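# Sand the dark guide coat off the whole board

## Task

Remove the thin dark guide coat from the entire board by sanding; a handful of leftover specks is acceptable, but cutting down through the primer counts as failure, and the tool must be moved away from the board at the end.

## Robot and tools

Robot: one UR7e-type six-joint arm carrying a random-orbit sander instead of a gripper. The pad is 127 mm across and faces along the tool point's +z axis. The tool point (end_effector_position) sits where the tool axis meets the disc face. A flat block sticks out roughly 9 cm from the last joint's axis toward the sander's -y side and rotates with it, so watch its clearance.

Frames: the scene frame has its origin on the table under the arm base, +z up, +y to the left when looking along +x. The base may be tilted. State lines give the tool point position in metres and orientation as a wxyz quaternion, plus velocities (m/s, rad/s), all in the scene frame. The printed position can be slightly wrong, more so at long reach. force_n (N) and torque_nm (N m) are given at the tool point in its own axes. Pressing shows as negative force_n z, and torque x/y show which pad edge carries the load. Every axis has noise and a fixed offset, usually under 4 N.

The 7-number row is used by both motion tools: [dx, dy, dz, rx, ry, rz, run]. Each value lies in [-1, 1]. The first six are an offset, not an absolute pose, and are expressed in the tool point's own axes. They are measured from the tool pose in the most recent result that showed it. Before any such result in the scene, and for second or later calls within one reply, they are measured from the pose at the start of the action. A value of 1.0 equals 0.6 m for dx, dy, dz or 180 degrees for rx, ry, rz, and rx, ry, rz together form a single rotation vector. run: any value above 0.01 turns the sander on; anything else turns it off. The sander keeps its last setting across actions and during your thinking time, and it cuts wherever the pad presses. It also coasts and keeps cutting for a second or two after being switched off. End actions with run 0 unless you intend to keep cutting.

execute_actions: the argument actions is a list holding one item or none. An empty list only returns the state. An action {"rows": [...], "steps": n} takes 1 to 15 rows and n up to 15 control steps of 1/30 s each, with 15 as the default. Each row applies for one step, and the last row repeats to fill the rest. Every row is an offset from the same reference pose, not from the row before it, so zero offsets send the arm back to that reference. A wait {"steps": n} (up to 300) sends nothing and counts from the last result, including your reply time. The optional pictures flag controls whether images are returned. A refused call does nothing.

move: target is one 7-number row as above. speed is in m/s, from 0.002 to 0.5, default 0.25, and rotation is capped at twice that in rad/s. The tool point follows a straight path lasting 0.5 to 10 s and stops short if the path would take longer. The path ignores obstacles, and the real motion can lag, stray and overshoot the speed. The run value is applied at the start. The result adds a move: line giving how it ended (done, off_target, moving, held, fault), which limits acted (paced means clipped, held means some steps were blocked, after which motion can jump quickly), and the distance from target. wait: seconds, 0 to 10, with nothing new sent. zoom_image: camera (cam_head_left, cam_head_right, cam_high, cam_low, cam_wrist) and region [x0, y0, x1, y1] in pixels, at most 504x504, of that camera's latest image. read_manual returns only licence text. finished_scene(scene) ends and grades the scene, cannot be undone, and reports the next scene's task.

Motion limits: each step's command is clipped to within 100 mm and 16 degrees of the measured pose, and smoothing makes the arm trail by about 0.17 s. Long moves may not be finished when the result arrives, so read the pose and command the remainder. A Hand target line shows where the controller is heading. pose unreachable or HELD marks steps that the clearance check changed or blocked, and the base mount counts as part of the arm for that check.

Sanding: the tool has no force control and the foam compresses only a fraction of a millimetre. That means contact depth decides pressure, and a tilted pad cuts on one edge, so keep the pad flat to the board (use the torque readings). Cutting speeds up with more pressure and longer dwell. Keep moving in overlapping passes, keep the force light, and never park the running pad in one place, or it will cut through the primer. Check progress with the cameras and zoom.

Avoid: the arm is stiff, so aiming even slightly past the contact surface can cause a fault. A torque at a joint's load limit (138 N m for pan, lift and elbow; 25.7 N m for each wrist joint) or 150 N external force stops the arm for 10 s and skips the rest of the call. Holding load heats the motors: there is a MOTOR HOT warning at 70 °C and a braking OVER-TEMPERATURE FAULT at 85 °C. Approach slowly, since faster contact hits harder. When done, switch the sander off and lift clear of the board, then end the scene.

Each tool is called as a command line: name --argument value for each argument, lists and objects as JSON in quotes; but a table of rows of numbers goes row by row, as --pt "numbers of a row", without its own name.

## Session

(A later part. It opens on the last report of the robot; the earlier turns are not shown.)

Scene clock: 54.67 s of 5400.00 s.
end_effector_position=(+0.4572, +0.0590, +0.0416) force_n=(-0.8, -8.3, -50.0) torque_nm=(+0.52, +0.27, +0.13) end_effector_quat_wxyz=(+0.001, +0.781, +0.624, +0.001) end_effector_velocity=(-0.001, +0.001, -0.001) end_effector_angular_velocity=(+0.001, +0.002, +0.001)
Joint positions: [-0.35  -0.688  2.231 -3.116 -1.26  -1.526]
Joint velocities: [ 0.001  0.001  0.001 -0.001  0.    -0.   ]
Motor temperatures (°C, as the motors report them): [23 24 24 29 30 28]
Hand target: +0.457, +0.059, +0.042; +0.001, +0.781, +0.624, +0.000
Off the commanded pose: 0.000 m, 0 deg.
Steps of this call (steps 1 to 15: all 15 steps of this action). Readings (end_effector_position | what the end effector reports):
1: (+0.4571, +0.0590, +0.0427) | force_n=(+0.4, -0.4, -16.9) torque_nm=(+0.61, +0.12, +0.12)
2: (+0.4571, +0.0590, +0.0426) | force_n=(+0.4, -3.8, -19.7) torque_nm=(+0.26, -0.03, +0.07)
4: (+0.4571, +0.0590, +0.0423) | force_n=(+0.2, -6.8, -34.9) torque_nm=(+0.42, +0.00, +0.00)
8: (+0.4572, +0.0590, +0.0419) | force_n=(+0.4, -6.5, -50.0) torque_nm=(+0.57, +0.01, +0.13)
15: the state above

move --target '[0,0.28,-0.0013,0,0,0,1]' --speed 0.06

execute_actions --actions '[{"rows":[[0,0,-0.008,0,0,0,0]],"steps":10}]'

Scene clock: 64.70 s of 5400.00 s.
end_effector_position=(+0.6208, +0.0217, +0.0429) force_n=(+1.2, +1.3, -9.8) torque_nm=(+0.07, +0.14, +0.10) end_effector_quat_wxyz=(+0.001, +0.781, +0.624, +0.001) end_effector_velocity=(+0.002, -0.001, -0.000) end_effector_angular_velocity=(+0.000, +0.000, -0.001)
Joint positions: [-0.363 -0.595  1.764 -2.739 -1.26  -1.539]
Joint velocities: [-0.     0.003 -0.008  0.006  0.     0.   ]
Motor temperatures (°C, as the motors report them): [23 24 24 29 30 28]
Hand target: +0.621, +0.022, +0.043; +0.001, +0.781, +0.624, +0.001
Off the commanded pose: 0.000 m, 0 deg.
move: done

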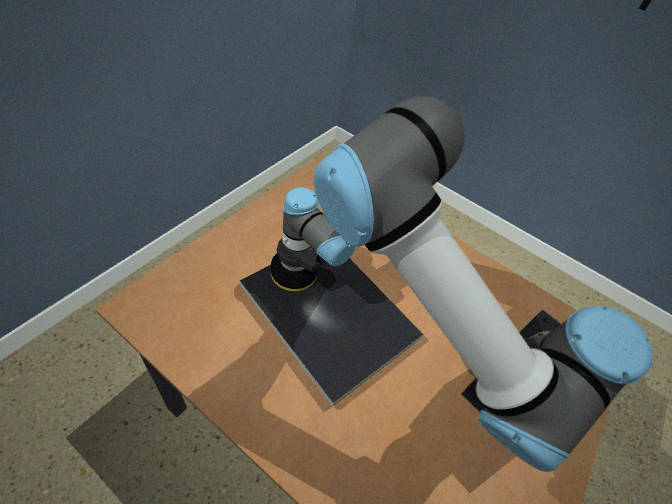

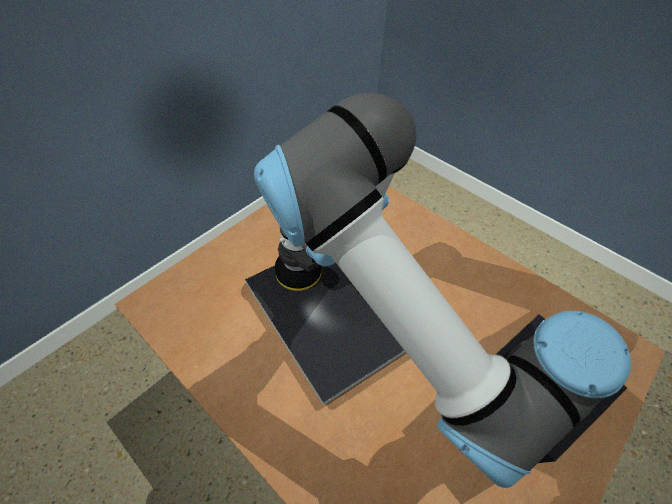

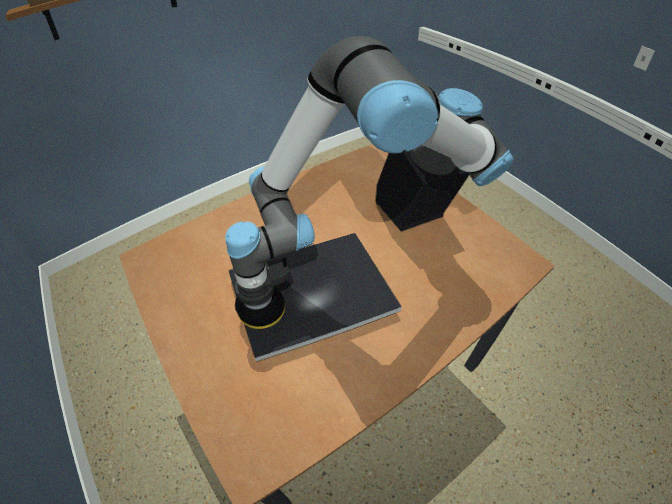

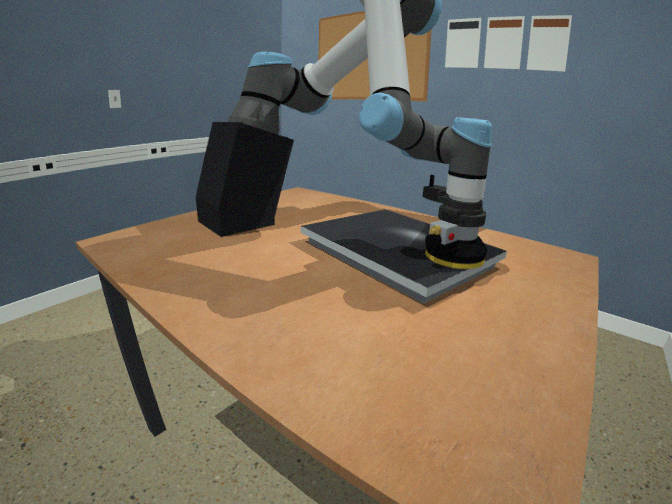

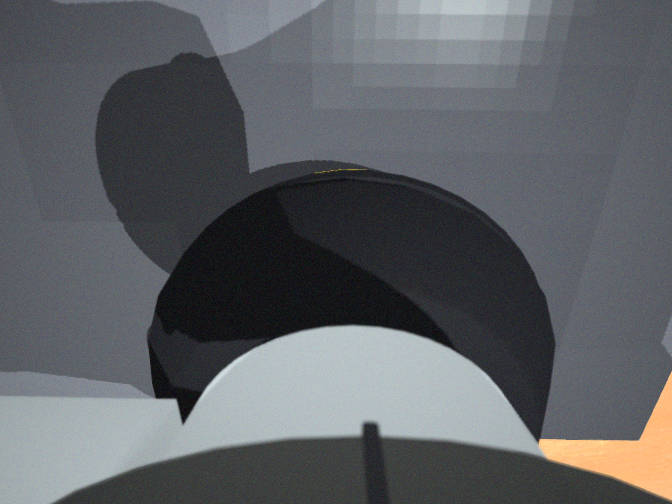

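Scene clock: 65.03 s of 5400.00 s.
end_effector_position=(+0.6207, +0.0217, +0.0472) force_n=(-0.6, +2.4, +1.3) torque_nm=(+0.31, +0.22, +0.21) end_effector_quat_wxyz=(+0.001, +0.781, +0.624, +0.001) end_effector_velocity=(+0.001, -0.000, +0.005) end_effector_angular_velocity=(+0.000, -0.001, -0.000)
Joint positions: [-0.365 -0.605  1.768 -2.732 -1.26  -1.541]
Joint velocities: [-0.003 -0.01   0.003  0.006  0.    -0.002]
Motor temperatures (°C, as the motors report them): [23 24 24 29 30 28]
Hand target: +0.621, +0.022, +0.048; +0.001, +0.781, +0.624, +0.001
Off the commanded pose: 0.001 m, 0 deg.
Steps of this call (steps 1 to 10: all 10 steps of this action). Readings (end_effector_position | what the end effector reports):
1: (+0.6208, +0.0217, +0.0429) | force_n=(-0.4, +0.4, -12.7) torque_nm=(+0.11, +0.35, +0.16)
2: (+0.6208, +0.0216, +0.0434) | force_n=(-1.0, +3.0, +1.5) torque_nm=(+0.58, +0.13, +0.19)
4: (+0.6208, +0.0217, +0.0450) | force_n=(-0.5, +2.3, +2.0) torque_nm=(+0.26, +0.14, +0.22)
8: (+0.6207, +0.0217, +0.0468) | force_n=(+0.9, +0.2, -0.8) torque_nm=(+0.05, -0.09, +0.16)
10: the state above

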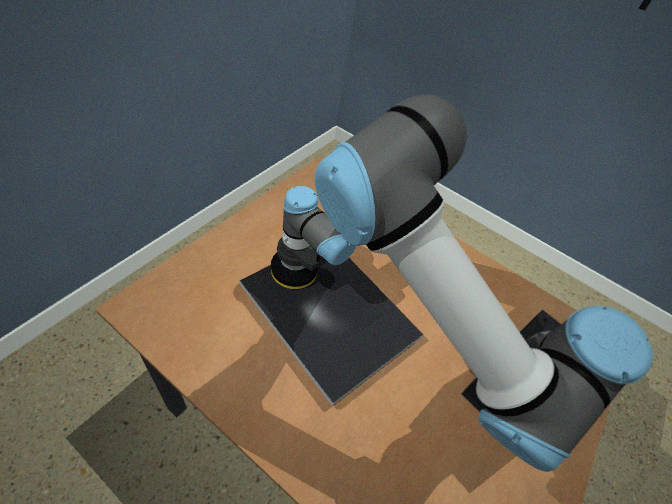

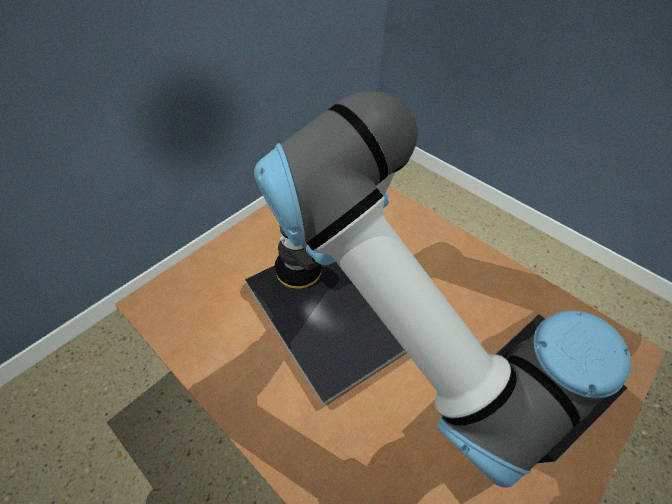

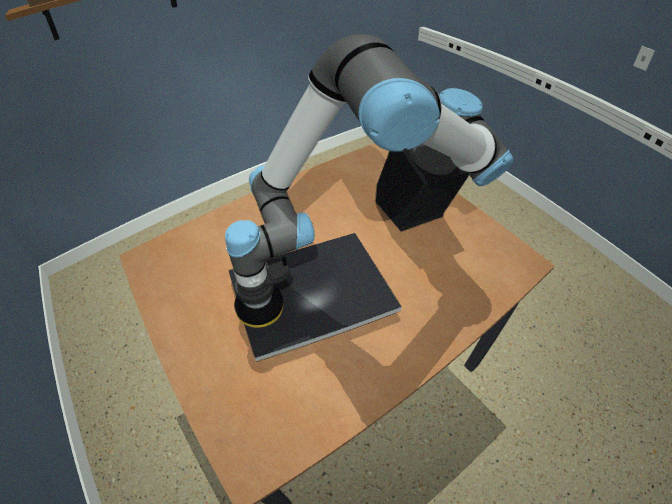

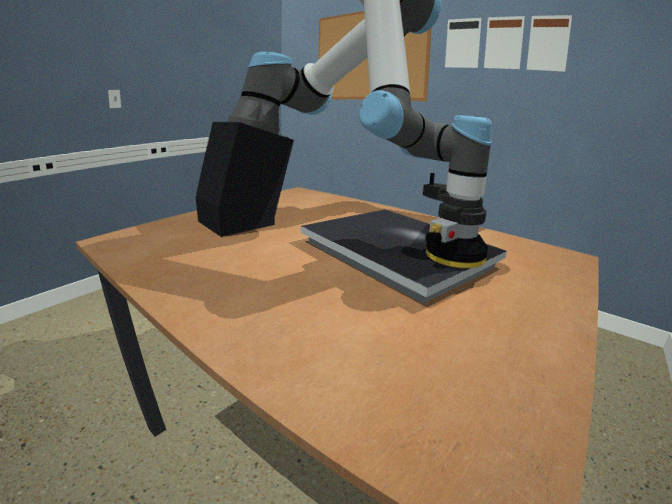

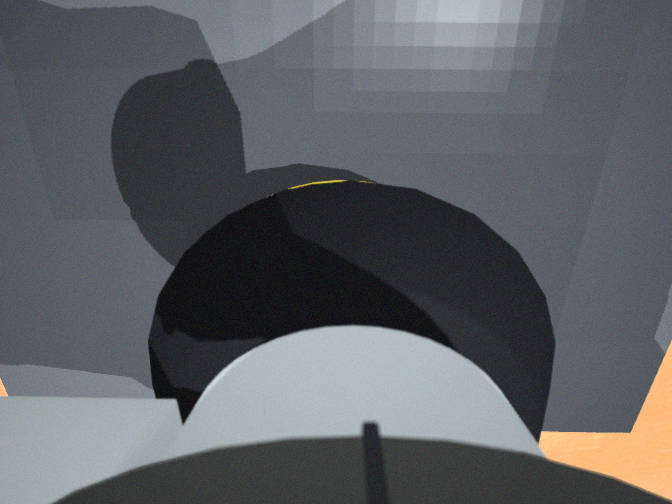

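move --target '[0,0,0.0085,0,0,0,1]' --speed 0.01

move --target '[0,-0.567,0,0,0,0,1]' --speed 0.05

execute_actions --actions '[{"rows":[[0,0,-0.03,0,0,0,0]],"steps":10}]'

Scene clock: 71.67 s of 5400.00 s.
end_effector_position=(+0.6209, +0.0217, +0.0425) force_n=(-1.6, +1.0, -26.7) torque_nm=(+0.30, +0.49, -0.05) end_effector_quat_wxyz=(+0.001, +0.781, +0.624, +0.001) end_effector_velocity=(-0.000, -0.001, -0.002) end_effector_angular_velocity=(+0.001, +0.002, -0.003)
Joint positions: [-0.363 -0.594  1.764 -2.74  -1.26  -1.539]
Joint velocities: [-0.     0.004 -0.001 -0.001  0.     0.002]
Motor temperatures (°C, as the motors report them): [23 24 24 29 30 28]
Hand target: +0.621, +0.022, +0.042; +0.001, +0.781, +0.624, +0.001
Off the commanded pose: 0.000 m, 0 deg.
move: done

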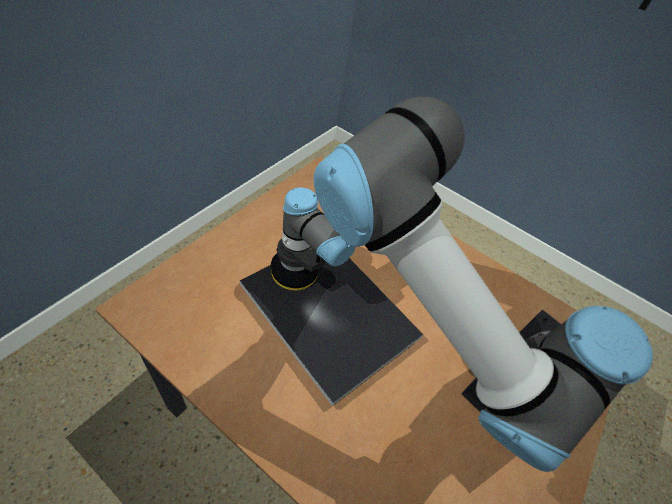

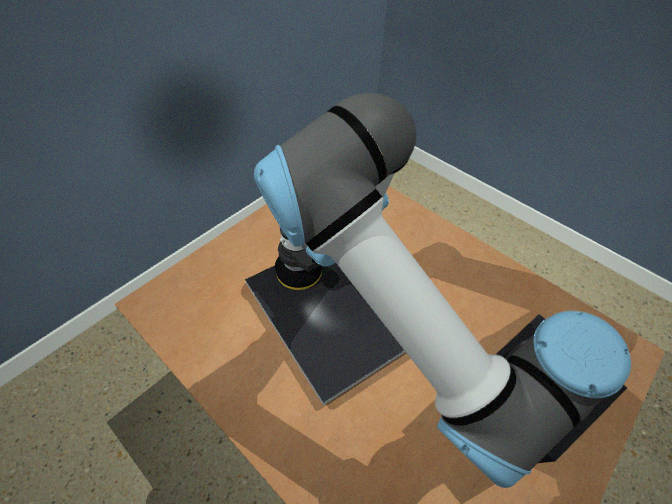

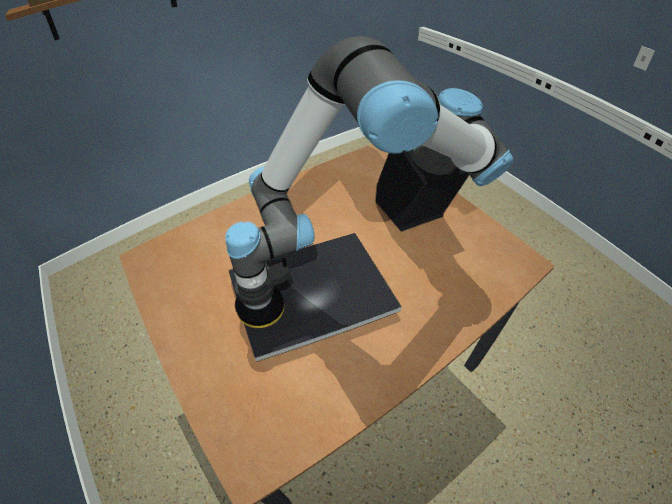

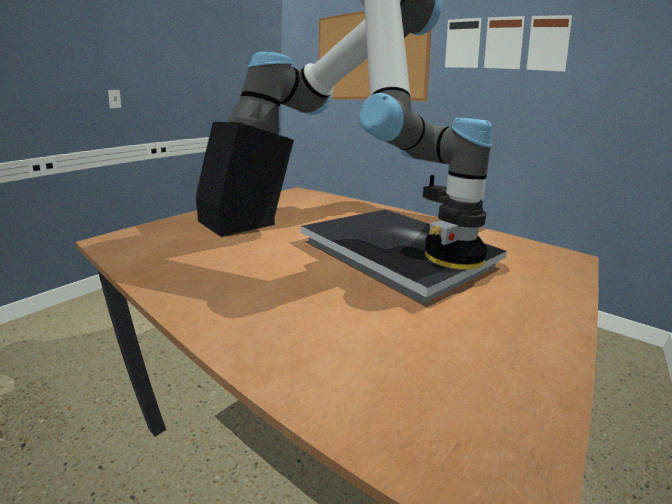

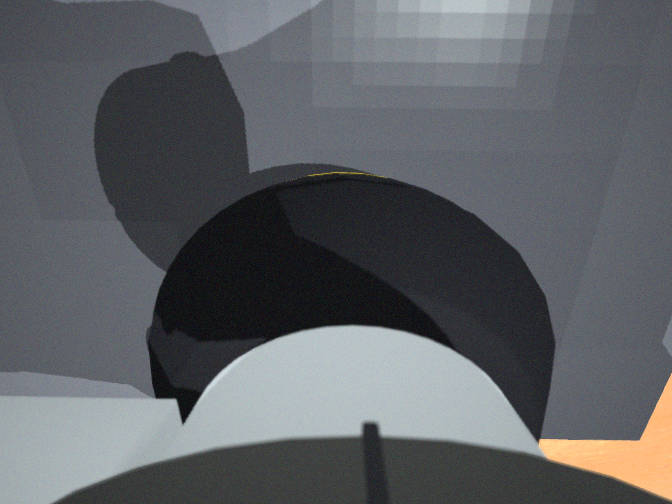

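Scene clock: 79.10 s of 5400.00 s.
end_effector_position=(+0.2895, +0.0973, +0.0413) force_n=(+0.3, +1.3, -46.9) torque_nm=(-1.75, +0.37, +0.15) end_effector_quat_wxyz=(+0.001, +0.781, +0.624, +0.001) end_effector_velocity=(-0.002, +0.001, -0.000) end_effector_angular_velocity=(+0.002, -0.001, -0.002)
Joint positions: [-0.321 -0.547  2.628 -3.664 -1.26  -1.496]
Joint velocities: [-0.001  0.008  0.006 -0.014  0.002  0.002]
Motor temperatures (°C, as the motors report them): [23 24 24 29 30 28]
Hand target: +0.289, +0.097, +0.041; +0.001, +0.781, +0.624, +0.001
Off the commanded pose: 0.001 m, 0 deg.
move: done

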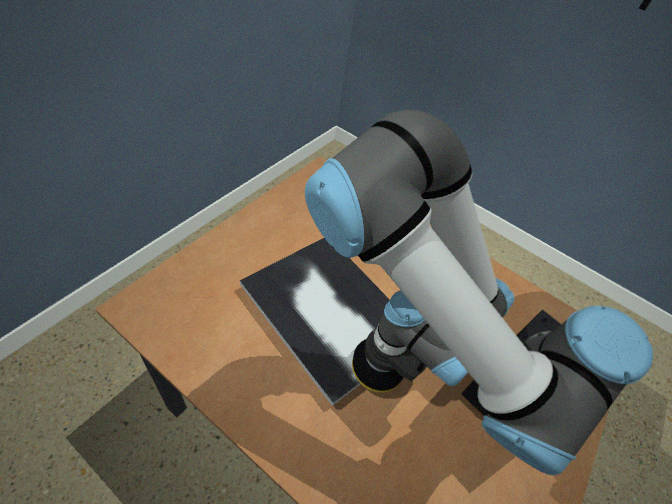

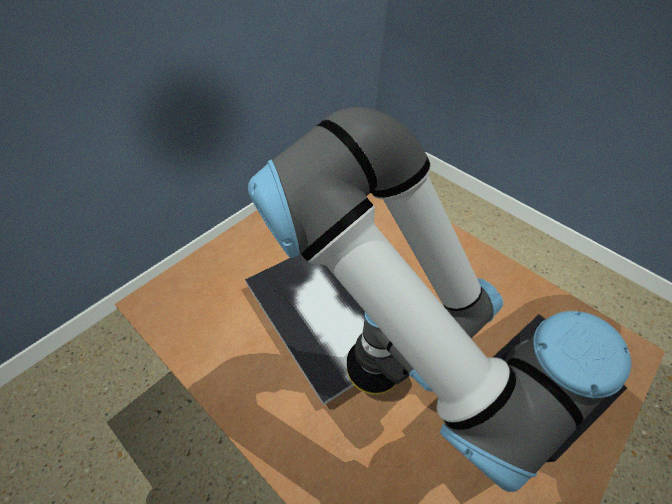

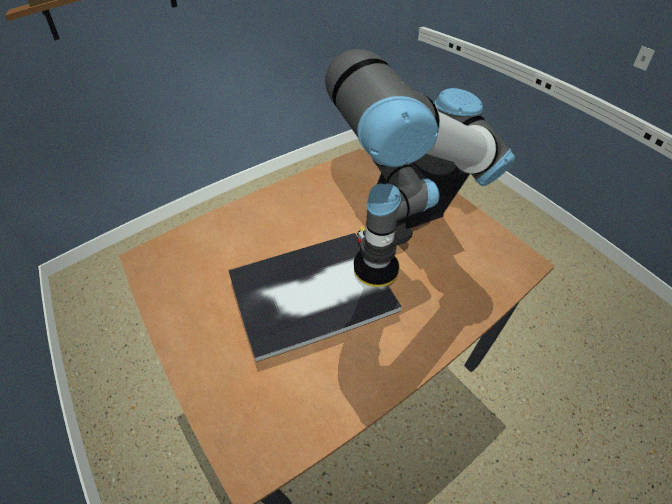

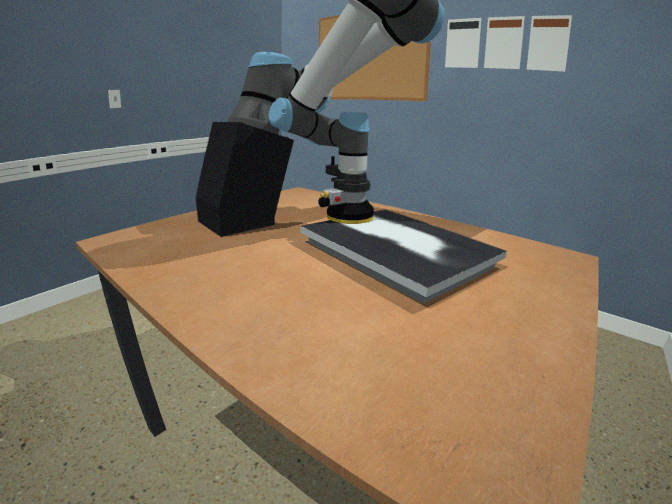

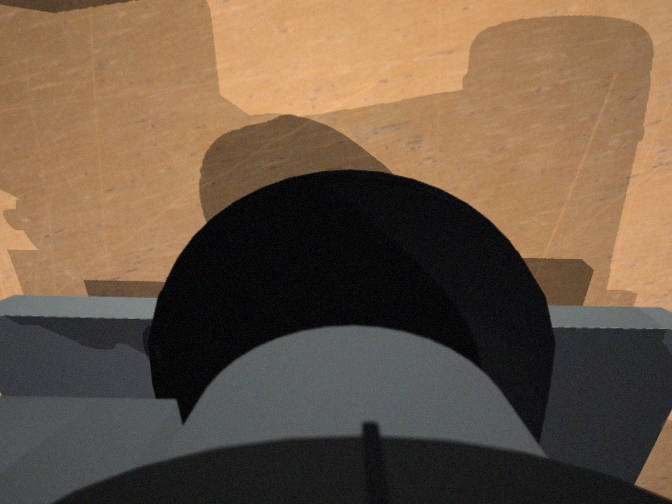

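Scene clock: 79.43 s of 5400.00 s.
end_effector_position=(+0.2891, +0.0974, +0.0572) force_n=(+0.6, +1.9, +0.5) torque_nm=(+0.16, +0.12, +0.19) end_effector_quat_wxyz=(+0.001, +0.781, +0.624, +0.001) end_effector_velocity=(+0.003, -0.000, +0.018) end_effector_angular_velocity=(-0.000, -0.000, +0.001)
Joint positions: [-0.34  -0.608  2.657 -3.626 -1.26  -1.514]
Joint velocities: [-0.02  -0.077  0.024  0.059  0.    -0.021]
Motor temperatures (°C, as the motors report them): [23 24 24 29 30 28]
Hand target: +0.289, +0.097, +0.059; +0.001, +0.781, +0.624, +0.001
Off the commanded pose: 0.002 m, 0 deg.
Steps of this call (steps 1 to 10: all 10 steps of this action). Readings (end_effector_position | what the end effector reports):
1: (+0.2894, +0.0973, +0.0413) | force_n=(+4.8, +2.3, -50.0) torque_nm=(-0.46, -0.95, +0.19)
2: (+0.2888, +0.0973, +0.0425) | force_n=(+0.3, +1.1, -17.3) torque_nm=(+0.04, -0.23, +0.04)
4: (+0.2885, +0.0974, +0.0485) | force_n=(+0.0, -1.2, -0.2) torque_nm=(-0.06, +0.05, +0.17)
8: (+0.2890, +0.0974, +0.0556) | force_n=(+0.7, +2.1, +1.4) torque_nm=(+0.40, -0.01, +0.18)
10: the state above

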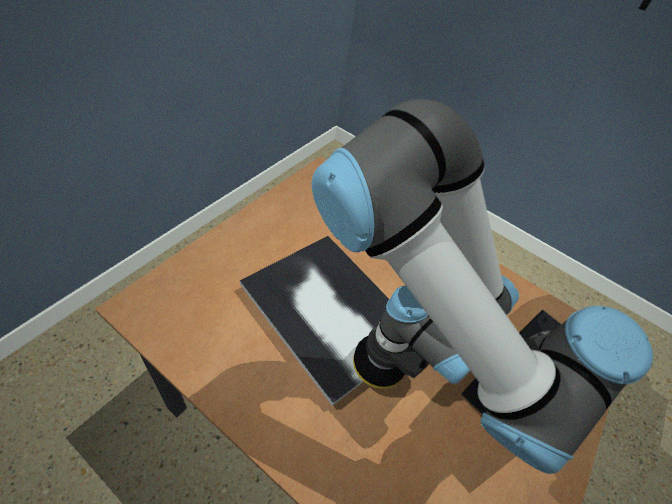

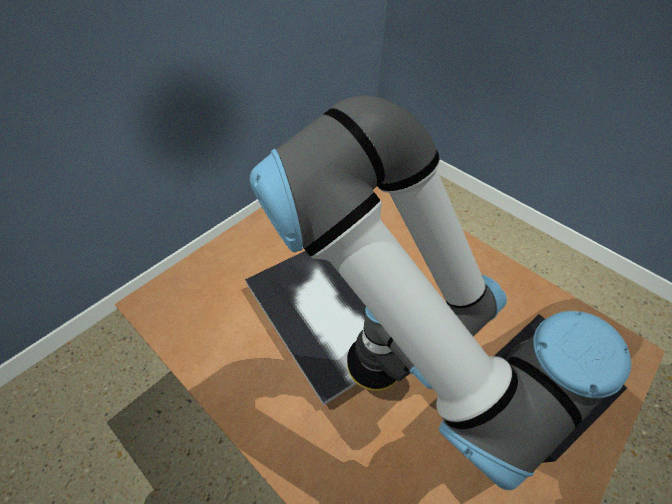

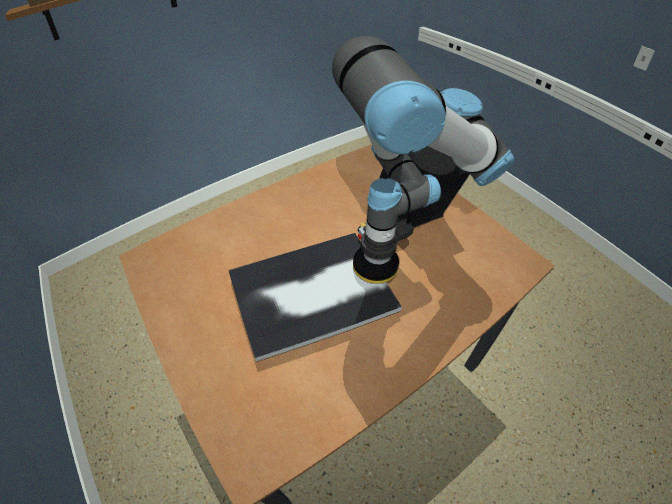

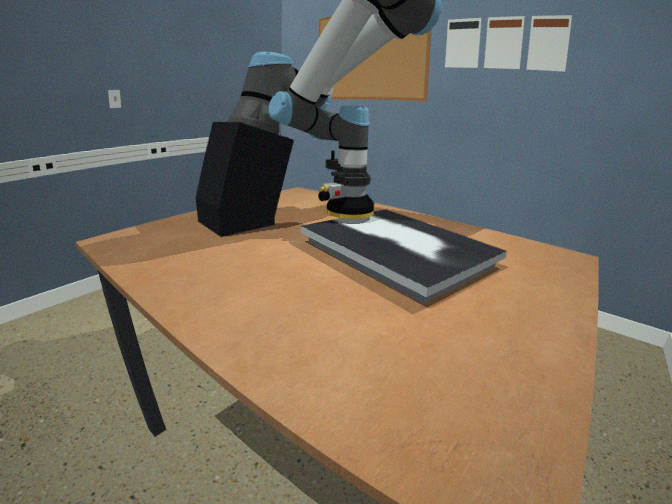

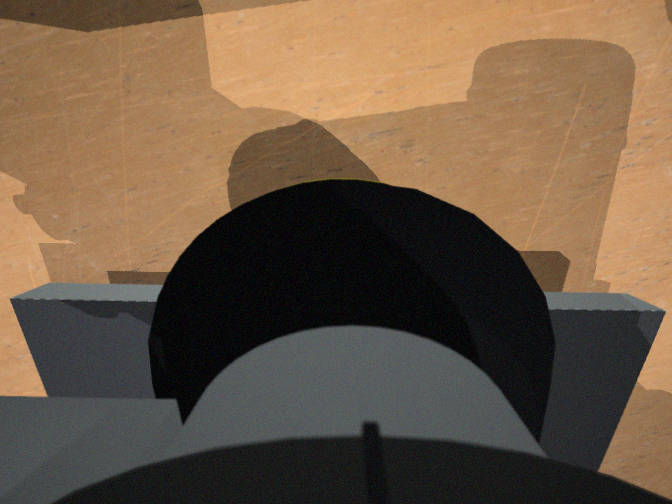

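move --target '[0.175,0,0.0187,0,0,0,0]' --speed 0.15

move --target '[0,0,0.007,0,0,0,1]' --speed 0.01

move --target '[0,0.575,0.001,0,0,0,1]' --speed 0.045

execute_actions --actions '[{"rows":[[0,0,-0.02,0,0,0,0]],"steps":10}]' --pictures false

Scene clock: 92.00 s of 5400.00 s.
end_effector_position=(+0.3124, +0.1992, +0.0459) force_n=(+1.3, +1.4, +1.9) torque_nm=(+0.27, +0.05, +0.19) end_effector_quat_wxyz=(+0.001, +0.781, +0.624, +0.000) end_effector_velocity=(+0.001, +0.002, -0.001) end_effector_angular_velocity=(-0.002, +0.001, -0.001)
Joint positions: [-0.006 -0.754  2.511 -3.439 -1.281 -1.165]
Joint velocities: [ 0.007 -0.003 -0.007  0.009 -0.003  0.007]
Motor temperatures (°C, as the motors report them): [23 24 24 29 30 28]
Hand target: +0.312, +0.199, +0.046; +0.001, +0.781, +0.624, +0.000
Off the commanded pose: 0.001 m, 0 deg.
move: done

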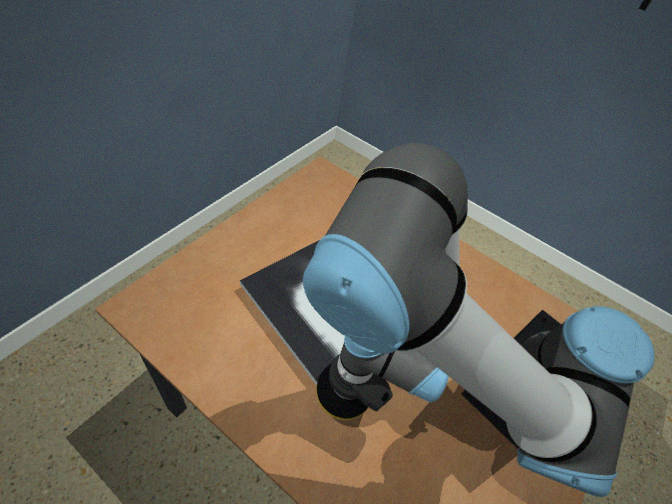

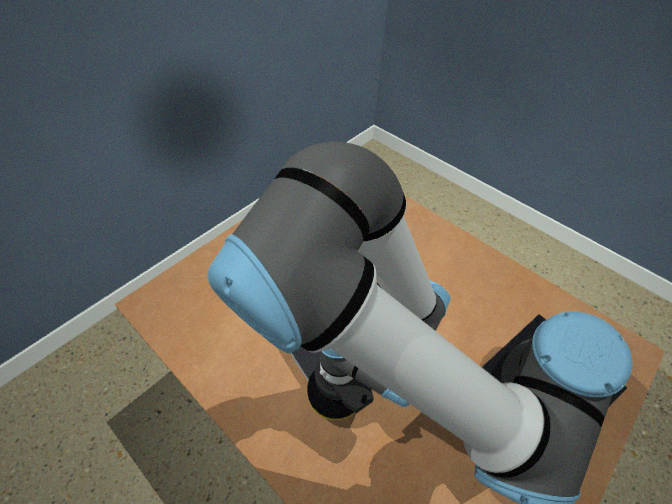

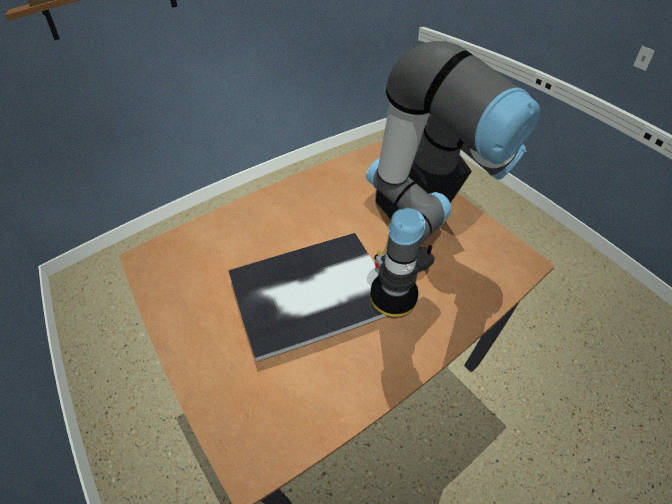

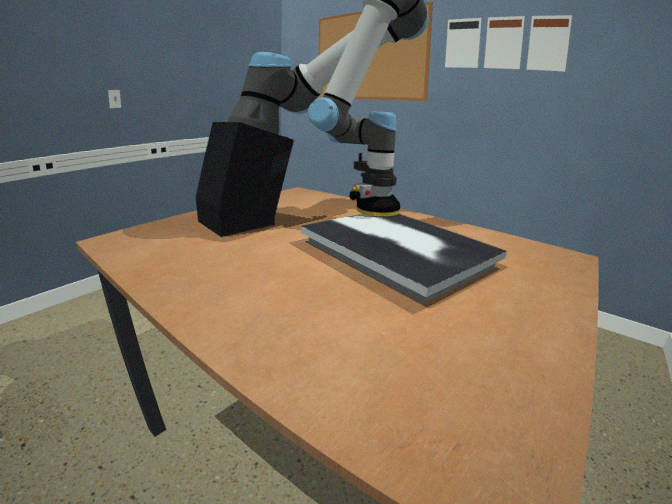

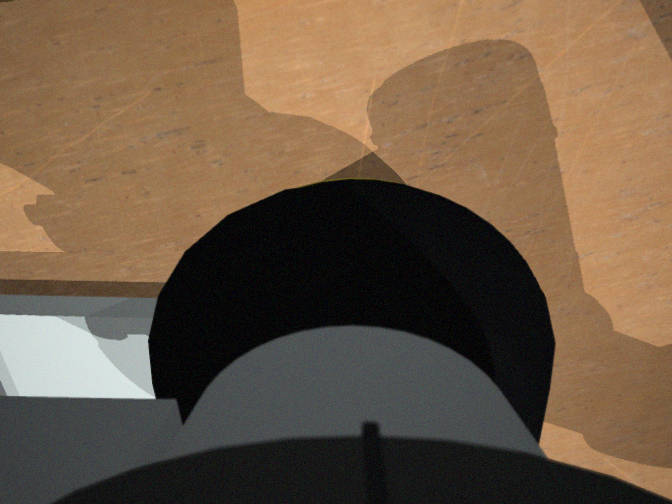

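Scene clock: 92.70 s of 5400.00 s.
end_effector_position=(+0.3125, +0.1992, +0.0420) force_n=(-1.7, +0.7, -25.3) torque_nm=(+0.07, -0.11, -0.05) end_effector_quat_wxyz=(+0.001, +0.781, +0.624, +0.001) end_effector_velocity=(-0.001, +0.001, -0.002) end_effector_angular_velocity=(-0.000, +0.002, +0.002)
Joint positions: [-0.002 -0.739  2.505 -3.449 -1.281 -1.162]
Joint velocities: [ 0.004  0.007 -0.004 -0.002 -0.     0.001]
Motor temperatures (°C, as the motors report them): [23 24 24 29 30 28]
Hand target: +0.312, +0.199, +0.042; +0.001, +0.781, +0.624, +0.000
Off the commanded pose: 0.000 m, 0 deg.
move: done

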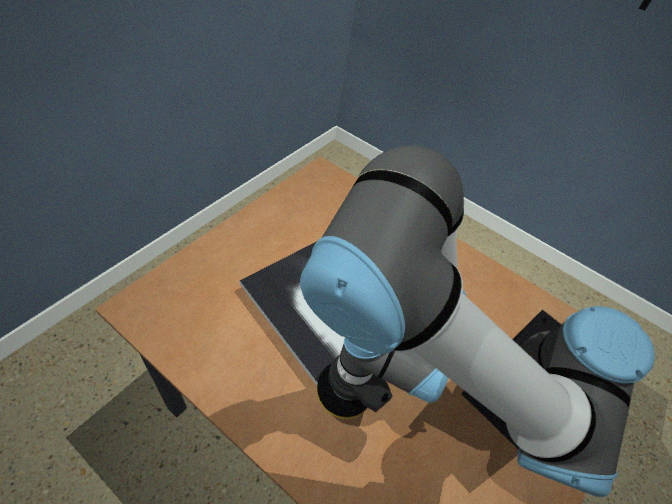

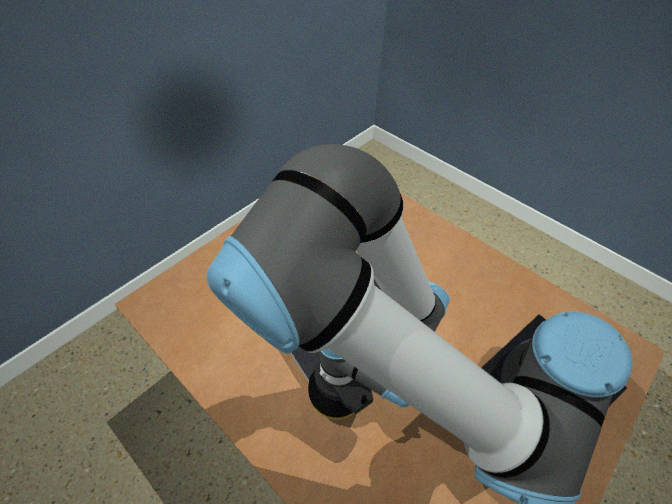

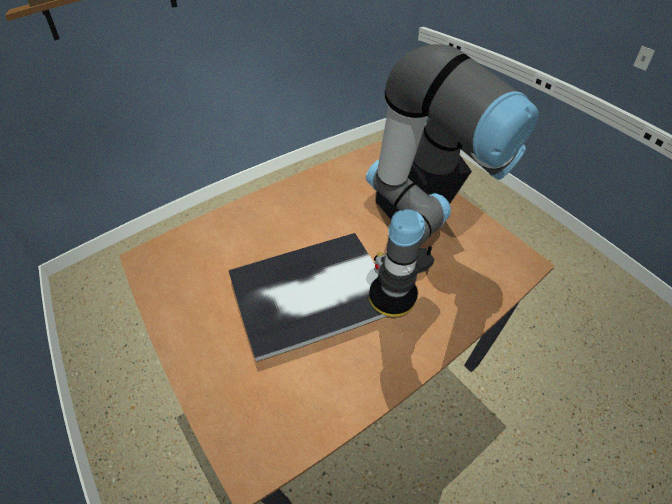

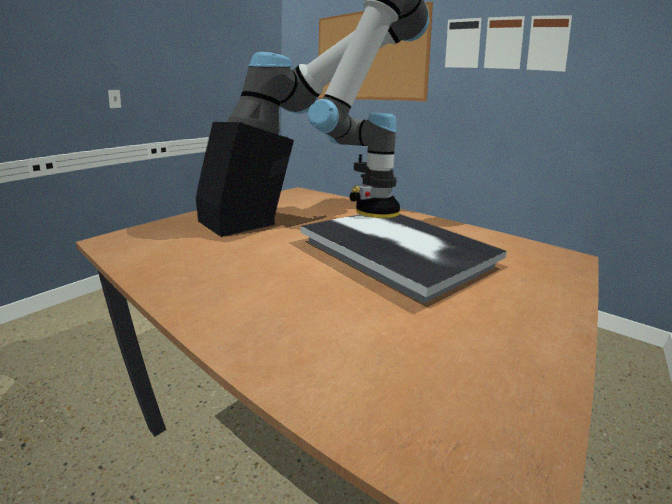

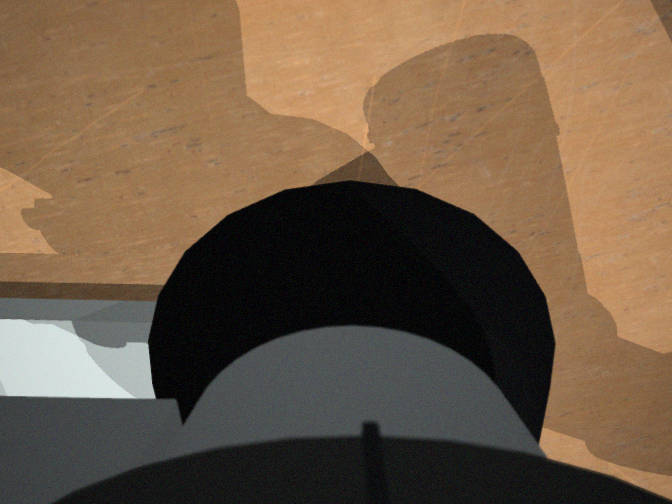

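Scene clock: 101.00 s of 5400.00 s.
end_effector_position=(+0.6486, +0.1226, +0.0423) force_n=(-1.9, -0.6, -32.6) torque_nm=(+0.73, -0.11, +0.03) end_effector_quat_wxyz=(+0.001, +0.781, +0.624, +0.001) end_effector_velocity=(+0.001, -0.000, -0.001) end_effector_angular_velocity=(+0.000, +0.004, -0.000)
Joint positions: [-0.204 -0.612  1.663 -2.672 -1.264 -1.373]
Joint velocities: [-0.     0.003 -0.005  0.007 -0.    -0.001]
Motor temperatures (°C, as the motors report them): [23 24 24 29 30 28]
Hand target: +0.649, +0.123, +0.042; +0.001, +0.781, +0.624, +0.001
Off the commanded pose: 0.001 m, 0 deg.
move: done

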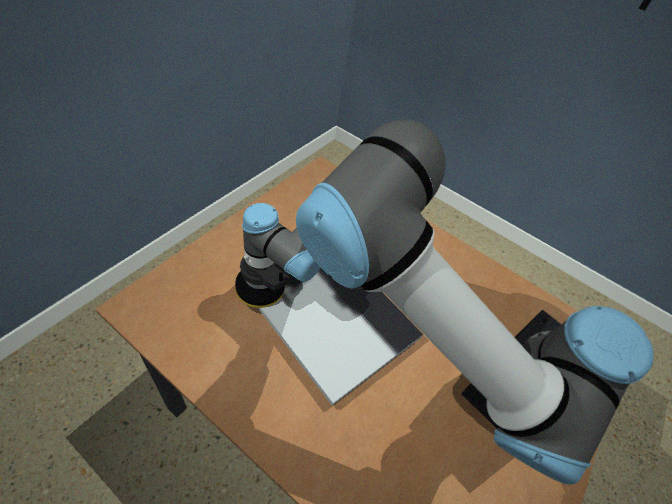

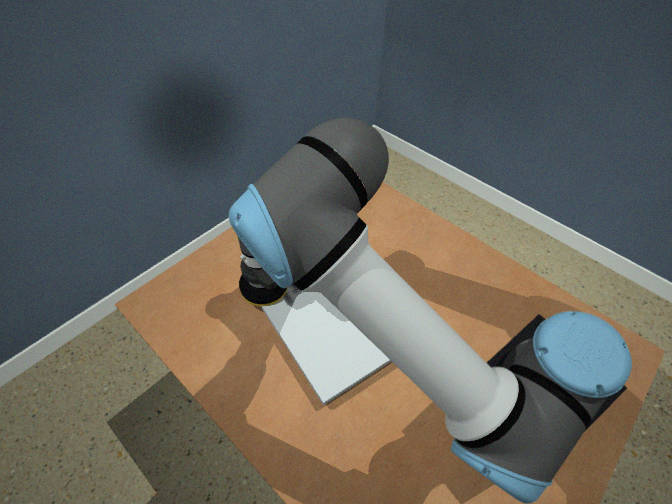

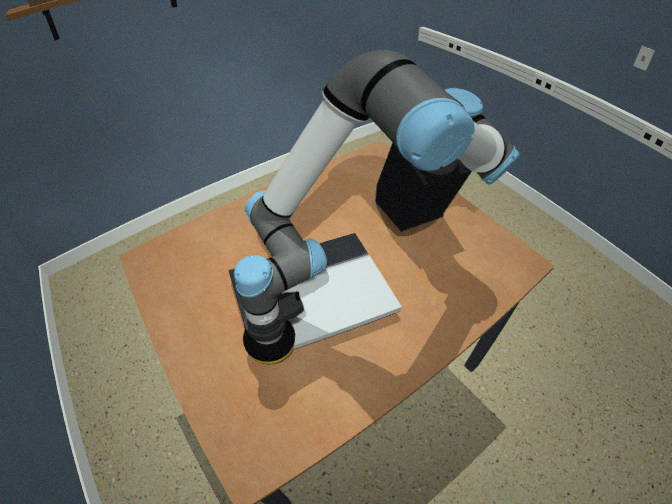

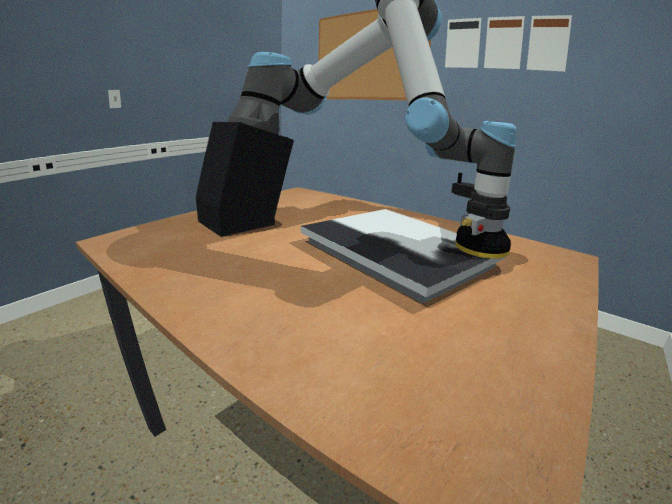

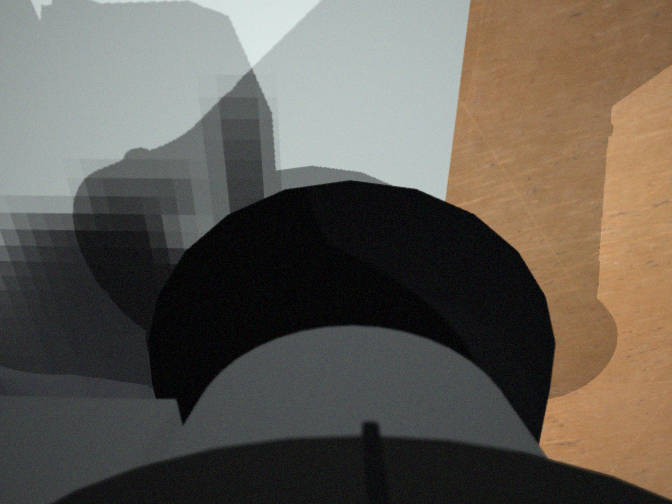

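Scene clock: 101.33 s of 5400.00 s.
end_effector_position=(+0.6485, +0.1226, +0.0530) force_n=(+1.0, -0.1, +1.1) torque_nm=(+0.08, -0.11, +0.16) end_effector_quat_wxyz=(+0.001, +0.781, +0.624, +0.001) end_effector_velocity=(+0.001, -0.000, +0.012) end_effector_angular_velocity=(-0.001, -0.005, +0.001)
Joint positions: [-0.21  -0.634  1.673 -2.657 -1.264 -1.378]
Joint velocities: [-0.005 -0.023  0.009  0.011 -0.    -0.005]
Motor temperatures (°C, as the motors report them): [23 24 24 29 30 28]
Hand target: +0.649, +0.123, +0.054; +0.001, +0.781, +0.624, +0.001
Off the commanded pose: 0.001 m, 0 deg.
Steps of this call (steps 1 to 10: all 10 steps of this action). Readings (end_effector_position | what the end effector reports):
1: (+0.6486, +0.1226, +0.0423) | force_n=(+2.5, +1.6, -26.5) torque_nm=(+0.18, -0.51, +0.26)
2: (+0.6485, +0.1225, +0.0434) | force_n=(-2.3, +1.1, -1.7) torque_nm=(+0.38, +0.35, +0.19)
4: (+0.6484, +0.1225, +0.0475) | force_n=(-2.0, +1.1, +1.3) torque_nm=(+0.13, +0.47, +0.10)
8: (+0.6485, +0.1226, +0.0521) | force_n=(+1.9, +2.4, +0.8) torque_nm=(+0.39, -0.25, +0.10)
10: the state above


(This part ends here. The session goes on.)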